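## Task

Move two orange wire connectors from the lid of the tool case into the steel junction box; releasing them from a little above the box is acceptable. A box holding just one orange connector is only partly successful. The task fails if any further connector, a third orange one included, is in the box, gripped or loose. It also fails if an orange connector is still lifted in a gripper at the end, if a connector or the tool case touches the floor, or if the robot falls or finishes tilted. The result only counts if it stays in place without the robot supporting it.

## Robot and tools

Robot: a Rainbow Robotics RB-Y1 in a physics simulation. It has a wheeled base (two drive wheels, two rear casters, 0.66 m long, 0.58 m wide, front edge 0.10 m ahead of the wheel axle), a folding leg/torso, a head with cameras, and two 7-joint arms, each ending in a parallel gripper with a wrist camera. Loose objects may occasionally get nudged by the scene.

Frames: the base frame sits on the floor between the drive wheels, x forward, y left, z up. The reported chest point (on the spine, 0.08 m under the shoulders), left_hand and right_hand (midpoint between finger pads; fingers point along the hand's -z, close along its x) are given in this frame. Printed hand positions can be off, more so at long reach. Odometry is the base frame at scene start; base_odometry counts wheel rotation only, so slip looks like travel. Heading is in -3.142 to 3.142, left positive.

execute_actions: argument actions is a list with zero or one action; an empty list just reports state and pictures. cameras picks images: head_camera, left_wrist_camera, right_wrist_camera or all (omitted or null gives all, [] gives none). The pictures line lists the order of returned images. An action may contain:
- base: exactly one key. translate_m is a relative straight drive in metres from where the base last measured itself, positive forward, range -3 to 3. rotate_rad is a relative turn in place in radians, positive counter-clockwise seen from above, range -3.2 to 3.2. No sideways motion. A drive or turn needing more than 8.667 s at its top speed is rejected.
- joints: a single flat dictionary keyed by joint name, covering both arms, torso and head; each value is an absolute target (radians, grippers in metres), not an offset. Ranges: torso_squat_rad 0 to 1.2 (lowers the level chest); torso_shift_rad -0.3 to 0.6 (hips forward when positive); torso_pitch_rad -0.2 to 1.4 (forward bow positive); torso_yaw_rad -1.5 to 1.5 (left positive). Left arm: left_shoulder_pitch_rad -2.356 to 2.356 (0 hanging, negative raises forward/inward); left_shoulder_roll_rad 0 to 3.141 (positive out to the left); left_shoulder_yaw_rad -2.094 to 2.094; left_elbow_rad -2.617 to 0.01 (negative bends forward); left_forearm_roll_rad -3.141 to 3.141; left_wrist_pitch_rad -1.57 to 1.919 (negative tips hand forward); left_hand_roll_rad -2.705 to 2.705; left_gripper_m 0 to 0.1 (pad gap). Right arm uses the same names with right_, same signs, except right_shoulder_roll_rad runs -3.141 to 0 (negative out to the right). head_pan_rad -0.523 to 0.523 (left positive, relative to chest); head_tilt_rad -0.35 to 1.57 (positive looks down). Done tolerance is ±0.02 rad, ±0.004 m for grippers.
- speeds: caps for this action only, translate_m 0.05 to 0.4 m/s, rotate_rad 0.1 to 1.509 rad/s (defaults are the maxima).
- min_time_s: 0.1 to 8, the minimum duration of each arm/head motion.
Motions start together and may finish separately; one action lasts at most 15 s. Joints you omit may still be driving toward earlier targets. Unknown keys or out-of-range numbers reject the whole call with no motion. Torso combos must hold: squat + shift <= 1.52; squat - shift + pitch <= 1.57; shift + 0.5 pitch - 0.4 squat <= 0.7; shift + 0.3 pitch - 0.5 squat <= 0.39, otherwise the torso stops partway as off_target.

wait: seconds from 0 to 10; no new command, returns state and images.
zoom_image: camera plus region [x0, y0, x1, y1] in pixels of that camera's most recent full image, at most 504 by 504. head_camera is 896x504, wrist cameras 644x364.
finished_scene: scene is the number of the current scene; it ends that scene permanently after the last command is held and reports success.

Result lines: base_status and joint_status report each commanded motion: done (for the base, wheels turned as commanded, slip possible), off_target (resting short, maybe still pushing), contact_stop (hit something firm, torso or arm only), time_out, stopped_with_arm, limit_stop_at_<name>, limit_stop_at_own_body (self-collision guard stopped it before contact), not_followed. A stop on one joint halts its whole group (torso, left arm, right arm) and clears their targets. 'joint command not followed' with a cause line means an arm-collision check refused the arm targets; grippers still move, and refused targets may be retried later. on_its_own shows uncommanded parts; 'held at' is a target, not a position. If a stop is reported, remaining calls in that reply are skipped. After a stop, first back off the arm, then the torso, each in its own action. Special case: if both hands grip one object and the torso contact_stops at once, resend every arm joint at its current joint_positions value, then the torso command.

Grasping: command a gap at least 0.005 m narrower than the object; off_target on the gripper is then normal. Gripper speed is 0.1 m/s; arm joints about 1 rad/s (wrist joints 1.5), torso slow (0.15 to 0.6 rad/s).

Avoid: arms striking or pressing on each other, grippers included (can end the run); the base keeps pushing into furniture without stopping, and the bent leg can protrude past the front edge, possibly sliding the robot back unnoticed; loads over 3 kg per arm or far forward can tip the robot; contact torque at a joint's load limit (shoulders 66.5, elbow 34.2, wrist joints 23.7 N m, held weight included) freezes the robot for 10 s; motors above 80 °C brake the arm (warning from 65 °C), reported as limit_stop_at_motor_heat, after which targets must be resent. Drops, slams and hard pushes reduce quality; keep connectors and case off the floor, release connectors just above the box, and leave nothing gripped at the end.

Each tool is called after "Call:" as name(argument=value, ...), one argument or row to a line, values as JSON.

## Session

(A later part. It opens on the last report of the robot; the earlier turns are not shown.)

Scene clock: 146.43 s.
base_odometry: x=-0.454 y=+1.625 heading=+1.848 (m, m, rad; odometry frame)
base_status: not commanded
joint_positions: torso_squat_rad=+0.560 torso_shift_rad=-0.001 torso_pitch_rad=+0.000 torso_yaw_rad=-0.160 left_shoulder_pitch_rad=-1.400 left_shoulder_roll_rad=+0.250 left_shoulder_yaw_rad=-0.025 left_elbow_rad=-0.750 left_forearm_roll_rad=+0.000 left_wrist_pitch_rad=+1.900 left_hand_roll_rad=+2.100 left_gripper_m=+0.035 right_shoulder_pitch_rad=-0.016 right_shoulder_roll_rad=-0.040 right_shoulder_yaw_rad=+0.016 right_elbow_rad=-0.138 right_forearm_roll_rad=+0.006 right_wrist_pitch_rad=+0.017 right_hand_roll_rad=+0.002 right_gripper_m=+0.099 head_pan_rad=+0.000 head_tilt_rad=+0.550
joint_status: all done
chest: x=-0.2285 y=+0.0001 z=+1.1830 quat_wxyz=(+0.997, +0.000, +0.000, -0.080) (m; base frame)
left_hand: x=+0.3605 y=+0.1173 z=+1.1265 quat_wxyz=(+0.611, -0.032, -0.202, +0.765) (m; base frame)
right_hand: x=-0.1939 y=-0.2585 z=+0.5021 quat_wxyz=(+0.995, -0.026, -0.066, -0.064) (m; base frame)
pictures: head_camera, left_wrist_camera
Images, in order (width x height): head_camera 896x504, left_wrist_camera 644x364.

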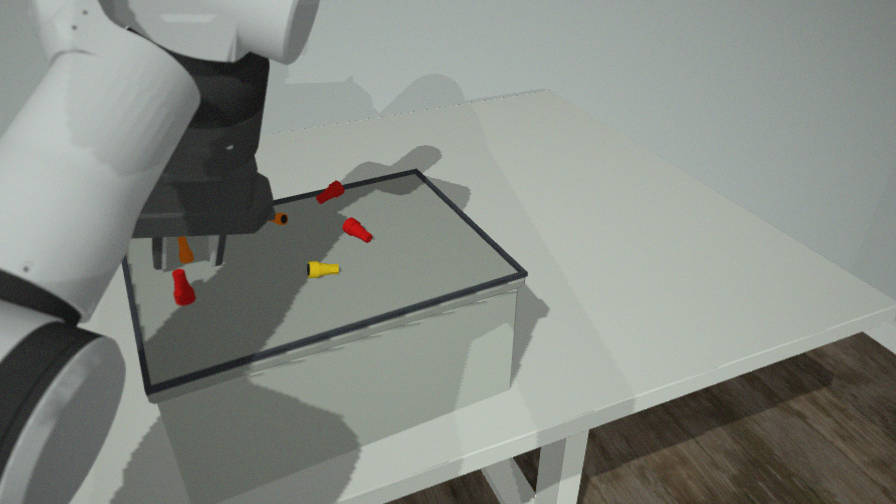

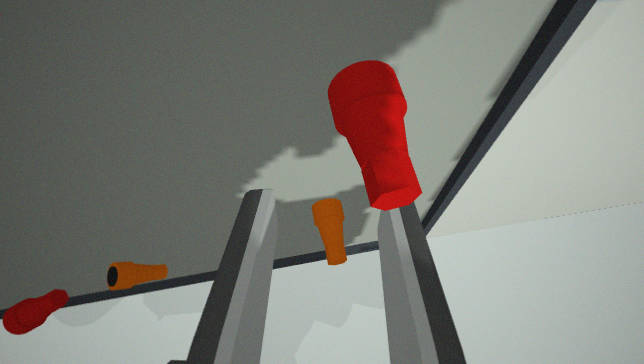

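A bit forward (also clears the red), then close.

Call:
execute_actions(
  actions=[
    {"base":{"translate_m":0.012}},
  ],
  cameras=["left_wrist_camera"],
)

Call:
execute_actions(
  actions=[
    {"joints":{"left_gripper_m":0}},
  ],
  cameras=[],
)

Call:
execute_actions(
  actions=[
    {"joints":{"torso_squat_rad":0.4}},
  ],
  cameras=["head_camera","left_wrist_camera"],
)

Scene clock: 151.97 s.
base_odometry: x=-0.457 y=+1.637 heading=+1.848 (m, m, rad; odometry frame)
base_status: done
joint_positions: torso_squat_rad=+0.560 torso_shift_rad=-0.001 torso_pitch_rad=+0.000 torso_yaw_rad=-0.160 left_shoulder_pitch_rad=-1.401 left_shoulder_roll_rad=+0.250 left_shoulder_yaw_rad=-0.025 left_elbow_rad=-0.750 left_forearm_roll_rad=+0.000 left_wrist_pitch_rad=+1.900 left_hand_roll_rad=+2.100 left_gripper_m=+0.035 right_shoulder_pitch_rad=-0.016 right_shoulder_roll_rad=-0.040 right_shoulder_yaw_rad=+0.016 right_elbow_rad=-0.139 right_forearm_roll_rad=+0.006 right_wrist_pitch_rad=+0.017 right_hand_roll_rad=+0.002 right_gripper_m=+0.099 head_pan_rad=+0.000 head_tilt_rad=+0.550
joint_status: not commanded
chest: x=-0.2284 y=+0.0001 z=+1.1830 quat_wxyz=(+0.997, +0.000, +0.000, -0.080) (m; base frame)
left_hand: x=+0.3607 y=+0.1173 z=+1.1265 quat_wxyz=(+0.611, -0.032, -0.202, +0.765) (m; base frame)
right_hand: x=-0.1938 y=-0.2586 z=+0.5021 quat_wxyz=(+0.995, -0.026, -0.066, -0.064) (m; base frame)
pictures: left_wrist_camera
Images, in order (width x height): left_wrist_camera 644x364.

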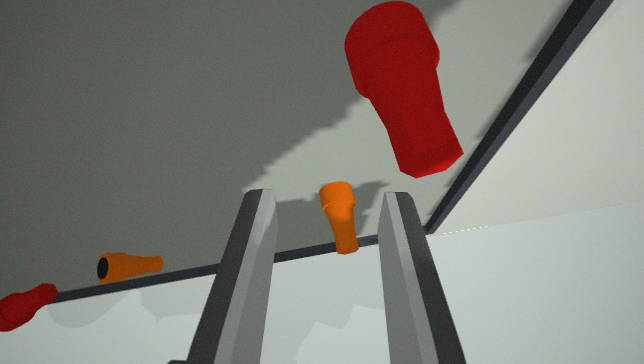

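Scene clock: 152.80 s.
base_odometry: x=-0.457 y=+1.637 heading=+1.848 (m, m, rad; odometry frame)
base_status: not commanded
joint_positions: torso_squat_rad=+0.560 torso_shift_rad=-0.001 torso_pitch_rad=+0.000 torso_yaw_rad=-0.160 left_shoulder_pitch_rad=-1.400 left_shoulder_roll_rad=+0.250 left_shoulder_yaw_rad=-0.025 left_elbow_rad=-0.750 left_forearm_roll_rad=+0.000 left_wrist_pitch_rad=+1.900 left_hand_roll_rad=+2.100 left_gripper_m=+0.008 right_shoulder_pitch_rad=-0.016 right_shoulder_roll_rad=-0.040 right_shoulder_yaw_rad=+0.016 right_elbow_rad=-0.139 right_forearm_roll_rad=+0.006 right_wrist_pitch_rad=+0.017 right_hand_roll_rad=+0.002 right_gripper_m=+0.099 head_pan_rad=+0.000 head_tilt_rad=+0.550
joint_status: left_gripper_m off_target (ended at +0.008, target +0.000)
chest: x=-0.2284 y=+0.0001 z=+1.1830 quat_wxyz=(+0.997, +0.000, +0.000, -0.080) (m; base frame)
left_hand: x=+0.3606 y=+0.1173 z=+1.1263 quat_wxyz=(+0.611, -0.032, -0.202, +0.765) (m; base frame)
right_hand: x=-0.1938 y=-0.2586 z=+0.5021 quat_wxyz=(+0.995, -0.026, -0.066, -0.064) (m; base frame)
pictures: none
No camera images: the call's "cameras" was empty. Leave "cameras" out to get every camera's image.

Scene clock: 154.13 s.
base_odometry: x=-0.457 y=+1.637 heading=+1.848 (m, m, rad; odometry frame)
base_status: not commanded
joint_positions: torso_squat_rad=+0.400 torso_shift_rad=-0.001 torso_pitch_rad=+0.000 torso_yaw_rad=-0.160 left_shoulder_pitch_rad=-1.400 left_shoulder_roll_rad=+0.250 left_shoulder_yaw_rad=-0.025 left_elbow_rad=-0.750 left_forearm_roll_rad=+0.000 left_wrist_pitch_rad=+1.900 left_hand_roll_rad=+2.100 left_gripper_m=+0.008 right_shoulder_pitch_rad=-0.016 right_shoulder_roll_rad=-0.040 right_shoulder_yaw_rad=+0.016 right_elbow_rad=-0.139 right_forearm_roll_rad=+0.006 right_wrist_pitch_rad=+0.017 right_hand_roll_rad=+0.002 right_gripper_m=+0.099 head_pan_rad=+0.000 head_tilt_rad=+0.550
joint_status: all done
chest: x=-0.2283 y=+0.0001 z=+1.2347 quat_wxyz=(+0.997, +0.000, +0.000, -0.080) (m; base frame)
left_hand: x=+0.3607 y=+0.1174 z=+1.1777 quat_wxyz=(+0.611, -0.031, -0.202, +0.765) (m; base frame)
right_hand: x=-0.1939 y=-0.2586 z=+0.5538 quat_wxyz=(+0.995, -0.026, -0.066, -0.064) (m; base frame)
pictures: head_camera, left_wrist_camera
Images, in order (width x height): head_camera 896x504, left_wrist_camera 644x364.

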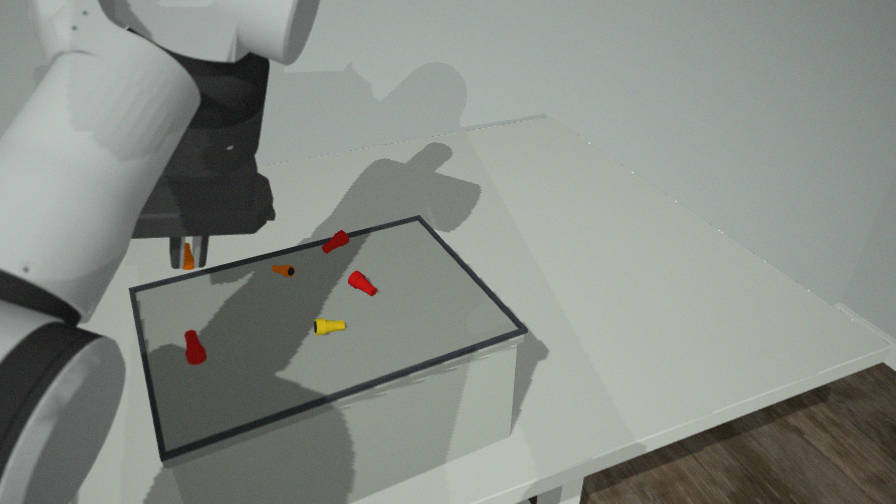

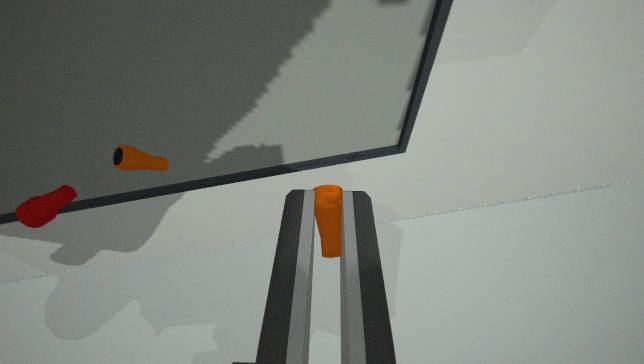

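Call:
execute_actions(
  actions=[
    {"joints":{"torso_yaw_rad":0.115,"left_hand_roll_rad":1.95,"head_tilt_rad":0.75},"base":{"translate_m":-0.052}},
  ],
  cameras=[],
)

Call:
execute_actions(
  actions=[
    {"joints":{"torso_squat_rad":0.77}},
  ],
  cameras=["head_camera","left_wrist_camera"],
)

Scene clock: 160.30 s.
base_odometry: x=-0.443 y=+1.587 heading=+1.847 (m, m, rad; odometry frame)
base_status: done
joint_positions: torso_squat_rad=+0.400 torso_shift_rad=-0.001 torso_pitch_rad=+0.000 torso_yaw_rad=+0.115 left_shoulder_pitch_rad=-1.400 left_shoulder_roll_rad=+0.250 left_shoulder_yaw_rad=-0.025 left_elbow_rad=-0.750 left_forearm_roll_rad=+0.000 left_wrist_pitch_rad=+1.900 left_hand_roll_rad=+1.950 left_gripper_m=+0.008 right_shoulder_pitch_rad=-0.016 right_shoulder_roll_rad=-0.040 right_shoulder_yaw_rad=+0.016 right_elbow_rad=-0.138 right_forearm_roll_rad=+0.006 right_wrist_pitch_rad=+0.017 right_hand_roll_rad=+0.002 right_gripper_m=+0.099 head_pan_rad=+0.000 head_tilt_rad=+0.750
joint_status: all done
chest: x=-0.2285 y=+0.0001 z=+1.2347 quat_wxyz=(+0.998, +0.000, +0.000, +0.058) (m; base frame)
left_hand: x=+0.3065 y=+0.2730 z=+1.1776 quat_wxyz=(+0.562, +0.012, -0.204, +0.801) (m; base frame)
right_hand: x=-0.1251 y=-0.2395 z=+0.5538 quat_wxyz=(+0.995, -0.016, -0.069, +0.073) (m; base frame)
pictures: none
No camera images: the call's "cameras" was empty. Leave "cameras" out to get every camera's image.

Scene clock: 162.40 s.
base_odometry: x=-0.443 y=+1.587 heading=+1.847 (m, m, rad; odometry frame)
base_status: not commanded
joint_positions: torso_squat_rad=+0.770 torso_shift_rad=-0.001 torso_pitch_rad=+0.000 torso_yaw_rad=+0.115 left_shoulder_pitch_rad=-1.400 left_shoulder_roll_rad=+0.250 left_shoulder_yaw_rad=-0.025 left_elbow_rad=-0.750 left_forearm_roll_rad=+0.000 left_wrist_pitch_rad=+1.900 left_hand_roll_rad=+1.950 left_gripper_m=+0.008 right_shoulder_pitch_rad=-0.016 right_shoulder_roll_rad=-0.040 right_shoulder_yaw_rad=+0.016 right_elbow_rad=-0.138 right_forearm_roll_rad=+0.006 right_wrist_pitch_rad=+0.017 right_hand_roll_rad=+0.002 right_gripper_m=+0.099 head_pan_rad=+0.000 head_tilt_rad=+0.750
joint_status: all done
chest: x=-0.2284 y=+0.0001 z=+1.0924 quat_wxyz=(+0.998, +0.000, +0.000, +0.058) (m; base frame)
left_hand: x=+0.3066 y=+0.2730 z=+1.0355 quat_wxyz=(+0.562, +0.012, -0.204, +0.801) (m; base frame)
right_hand: x=-0.1250 y=-0.2395 z=+0.4116 quat_wxyz=(+0.995, -0.016, -0.069, +0.073) (m; base frame)
pictures: head_camera, left_wrist_camera
Images, in order (width x height): head_camera 896x504, left_wrist_camera 644x364.

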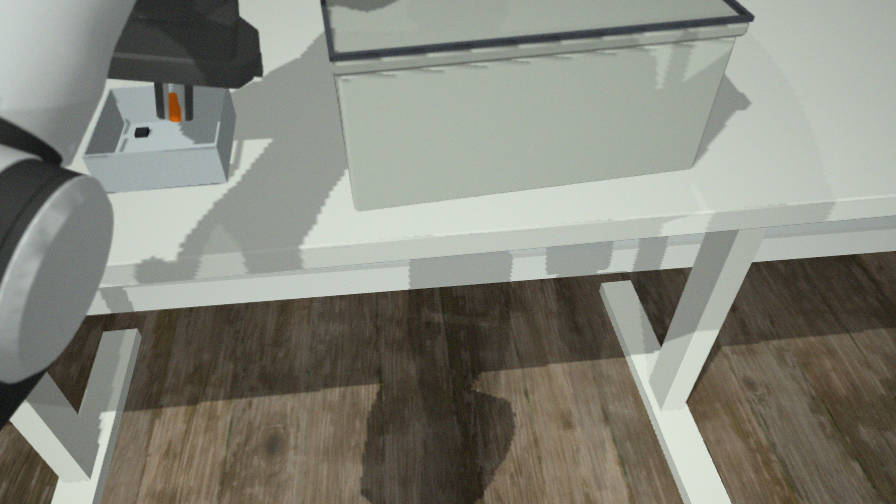

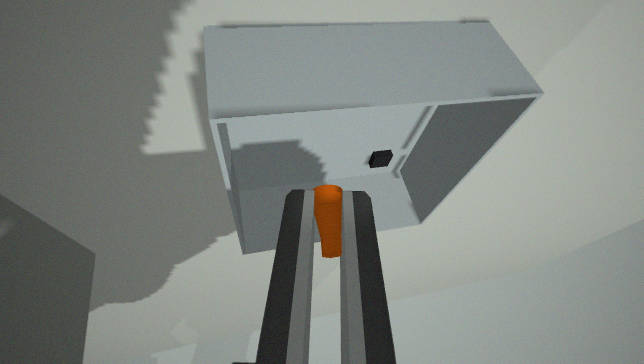

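First one isn't visible; probably hidden by the near wall. Release, then verify with a straight-down look.

Call:
execute_actions(
  actions=[
    {"joints":{"left_gripper_m":0.035}},
  ],
  cameras=[],
)

Call:
execute_actions(
  actions=[
    {"joints":{"torso_squat_rad":0.45}},
  ],
  cameras=[],
)

Call:
execute_actions(
  actions=[
    {"joints":{"left_hand_roll_rad":-1.2},"base":{"translate_m":0.08}},
  ],
  cameras=["head_camera","left_wrist_camera"],
)

Scene clock: 169.63 s.
base_odometry: x=-0.443 y=+1.587 heading=+1.847 (m, m, rad; odometry frame)
base_status: not commanded
joint_positions: torso_squat_rad=+0.770 torso_shift_rad=-0.001 torso_pitch_rad=+0.000 torso_yaw_rad=+0.115 left_shoulder_pitch_rad=-1.400 left_shoulder_roll_rad=+0.250 left_shoulder_yaw_rad=-0.025 left_elbow_rad=-0.750 left_forearm_roll_rad=+0.000 left_wrist_pitch_rad=+1.900 left_hand_roll_rad=+1.950 left_gripper_m=+0.035 right_shoulder_pitch_rad=-0.016 right_shoulder_roll_rad=-0.040 right_shoulder_yaw_rad=+0.016 right_elbow_rad=-0.138 right_forearm_roll_rad=+0.006 right_wrist_pitch_rad=+0.017 right_hand_roll_rad=+0.002 right_gripper_m=+0.099 head_pan_rad=+0.000 head_tilt_rad=+0.750
joint_status: all done
chest: x=-0.2284 y=+0.0001 z=+1.0924 quat_wxyz=(+0.998, +0.000, +0.000, +0.058) (m; base frame)
left_hand: x=+0.3066 y=+0.2730 z=+1.0355 quat_wxyz=(+0.562, +0.012, -0.204, +0.801) (m; base frame)
right_hand: x=-0.1250 y=-0.2395 z=+0.4116 quat_wxyz=(+0.995, -0.016, -0.069, +0.073) (m; base frame)
pictures: none
No camera images: the call's "cameras" was empty. Leave "cameras" out to get every camera's image.

Scene clock: 171.53 s.
base_odometry: x=-0.443 y=+1.587 heading=+1.847 (m, m, rad; odometry frame)
base_status: not commanded
joint_positions: torso_squat_rad=+0.450 torso_shift_rad=-0.001 torso_pitch_rad=+0.000 torso_yaw_rad=+0.115 left_shoulder_pitch_rad=-1.400 left_shoulder_roll_rad=+0.250 left_shoulder_yaw_rad=-0.025 left_elbow_rad=-0.750 left_forearm_roll_rad=+0.000 left_wrist_pitch_rad=+1.900 left_hand_roll_rad=+1.950 left_gripper_m=+0.035 right_shoulder_pitch_rad=-0.016 right_shoulder_roll_rad=-0.040 right_shoulder_yaw_rad=+0.016 right_elbow_rad=-0.138 right_forearm_roll_rad=+0.006 right_wrist_pitch_rad=+0.017 right_hand_roll_rad=+0.002 right_gripper_m=+0.099 head_pan_rad=+0.000 head_tilt_rad=+0.750
joint_status: all done
chest: x=-0.2283 y=+0.0001 z=+1.2202 quat_wxyz=(+0.998, +0.000, +0.000, +0.058) (m; base frame)
left_hand: x=+0.3066 y=+0.2730 z=+1.1631 quat_wxyz=(+0.562, +0.012, -0.204, +0.801) (m; base frame)
right_hand: x=-0.1252 y=-0.2395 z=+0.5394 quat_wxyz=(+0.995, -0.016, -0.069, +0.073) (m; base frame)
pictures: none
No camera images: the call's "cameras" was empty. Leave "cameras" out to get every camera's image.

Scene clock: 174.20 s.
base_odometry: x=-0.464 y=+1.664 heading=+1.848 (m, m, rad; odometry frame)
base_status: done
joint_positions: torso_squat_rad=+0.450 torso_shift_rad=-0.001 torso_pitch_rad=+0.000 torso_yaw_rad=+0.115 left_shoulder_pitch_rad=-1.400 left_shoulder_roll_rad=+0.250 left_shoulder_yaw_rad=-0.025 left_elbow_rad=-0.750 left_forearm_roll_rad=+0.000 left_wrist_pitch_rad=+1.900 left_hand_roll_rad=-1.200 left_gripper_m=+0.035 right_shoulder_pitch_rad=-0.016 right_shoulder_roll_rad=-0.040 right_shoulder_yaw_rad=+0.016 right_elbow_rad=-0.138 right_forearm_roll_rad=+0.006 right_wrist_pitch_rad=+0.017 right_hand_roll_rad=+0.002 right_gripper_m=+0.099 head_pan_rad=+0.000 head_tilt_rad=+0.750
joint_status: all done
chest: x=-0.2283 y=+0.0001 z=+1.2202 quat_wxyz=(+0.998, +0.000, +0.000, +0.058) (m; base frame)
left_hand: x=+0.3067 y=+0.2730 z=+1.1631 quat_wxyz=(+0.799, +0.204, +0.013, -0.566) (m; base frame)
right_hand: x=-0.1251 y=-0.2395 z=+0.5394 quat_wxyz=(+0.995, -0.016, -0.069, +0.073) (m; base frame)
pictures: head_camera, left_wrist_camera
Images, in order (width x height): head_camera 896x504, left_wrist_camera 644x364.

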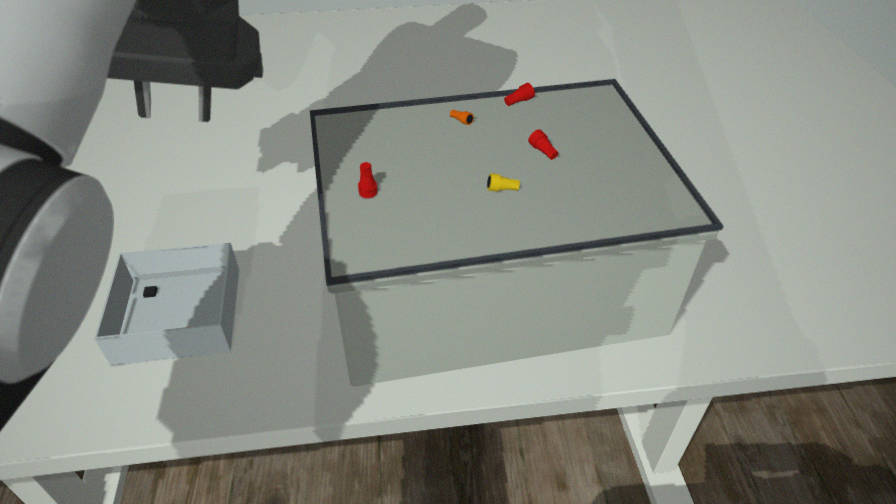

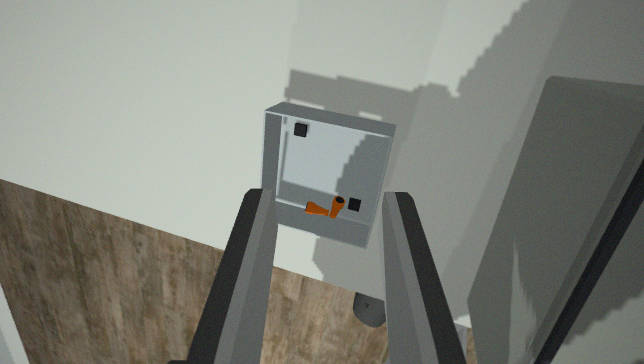

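Call:
finished_scene(
  scene=2,
)

The scene is finished: the task was done.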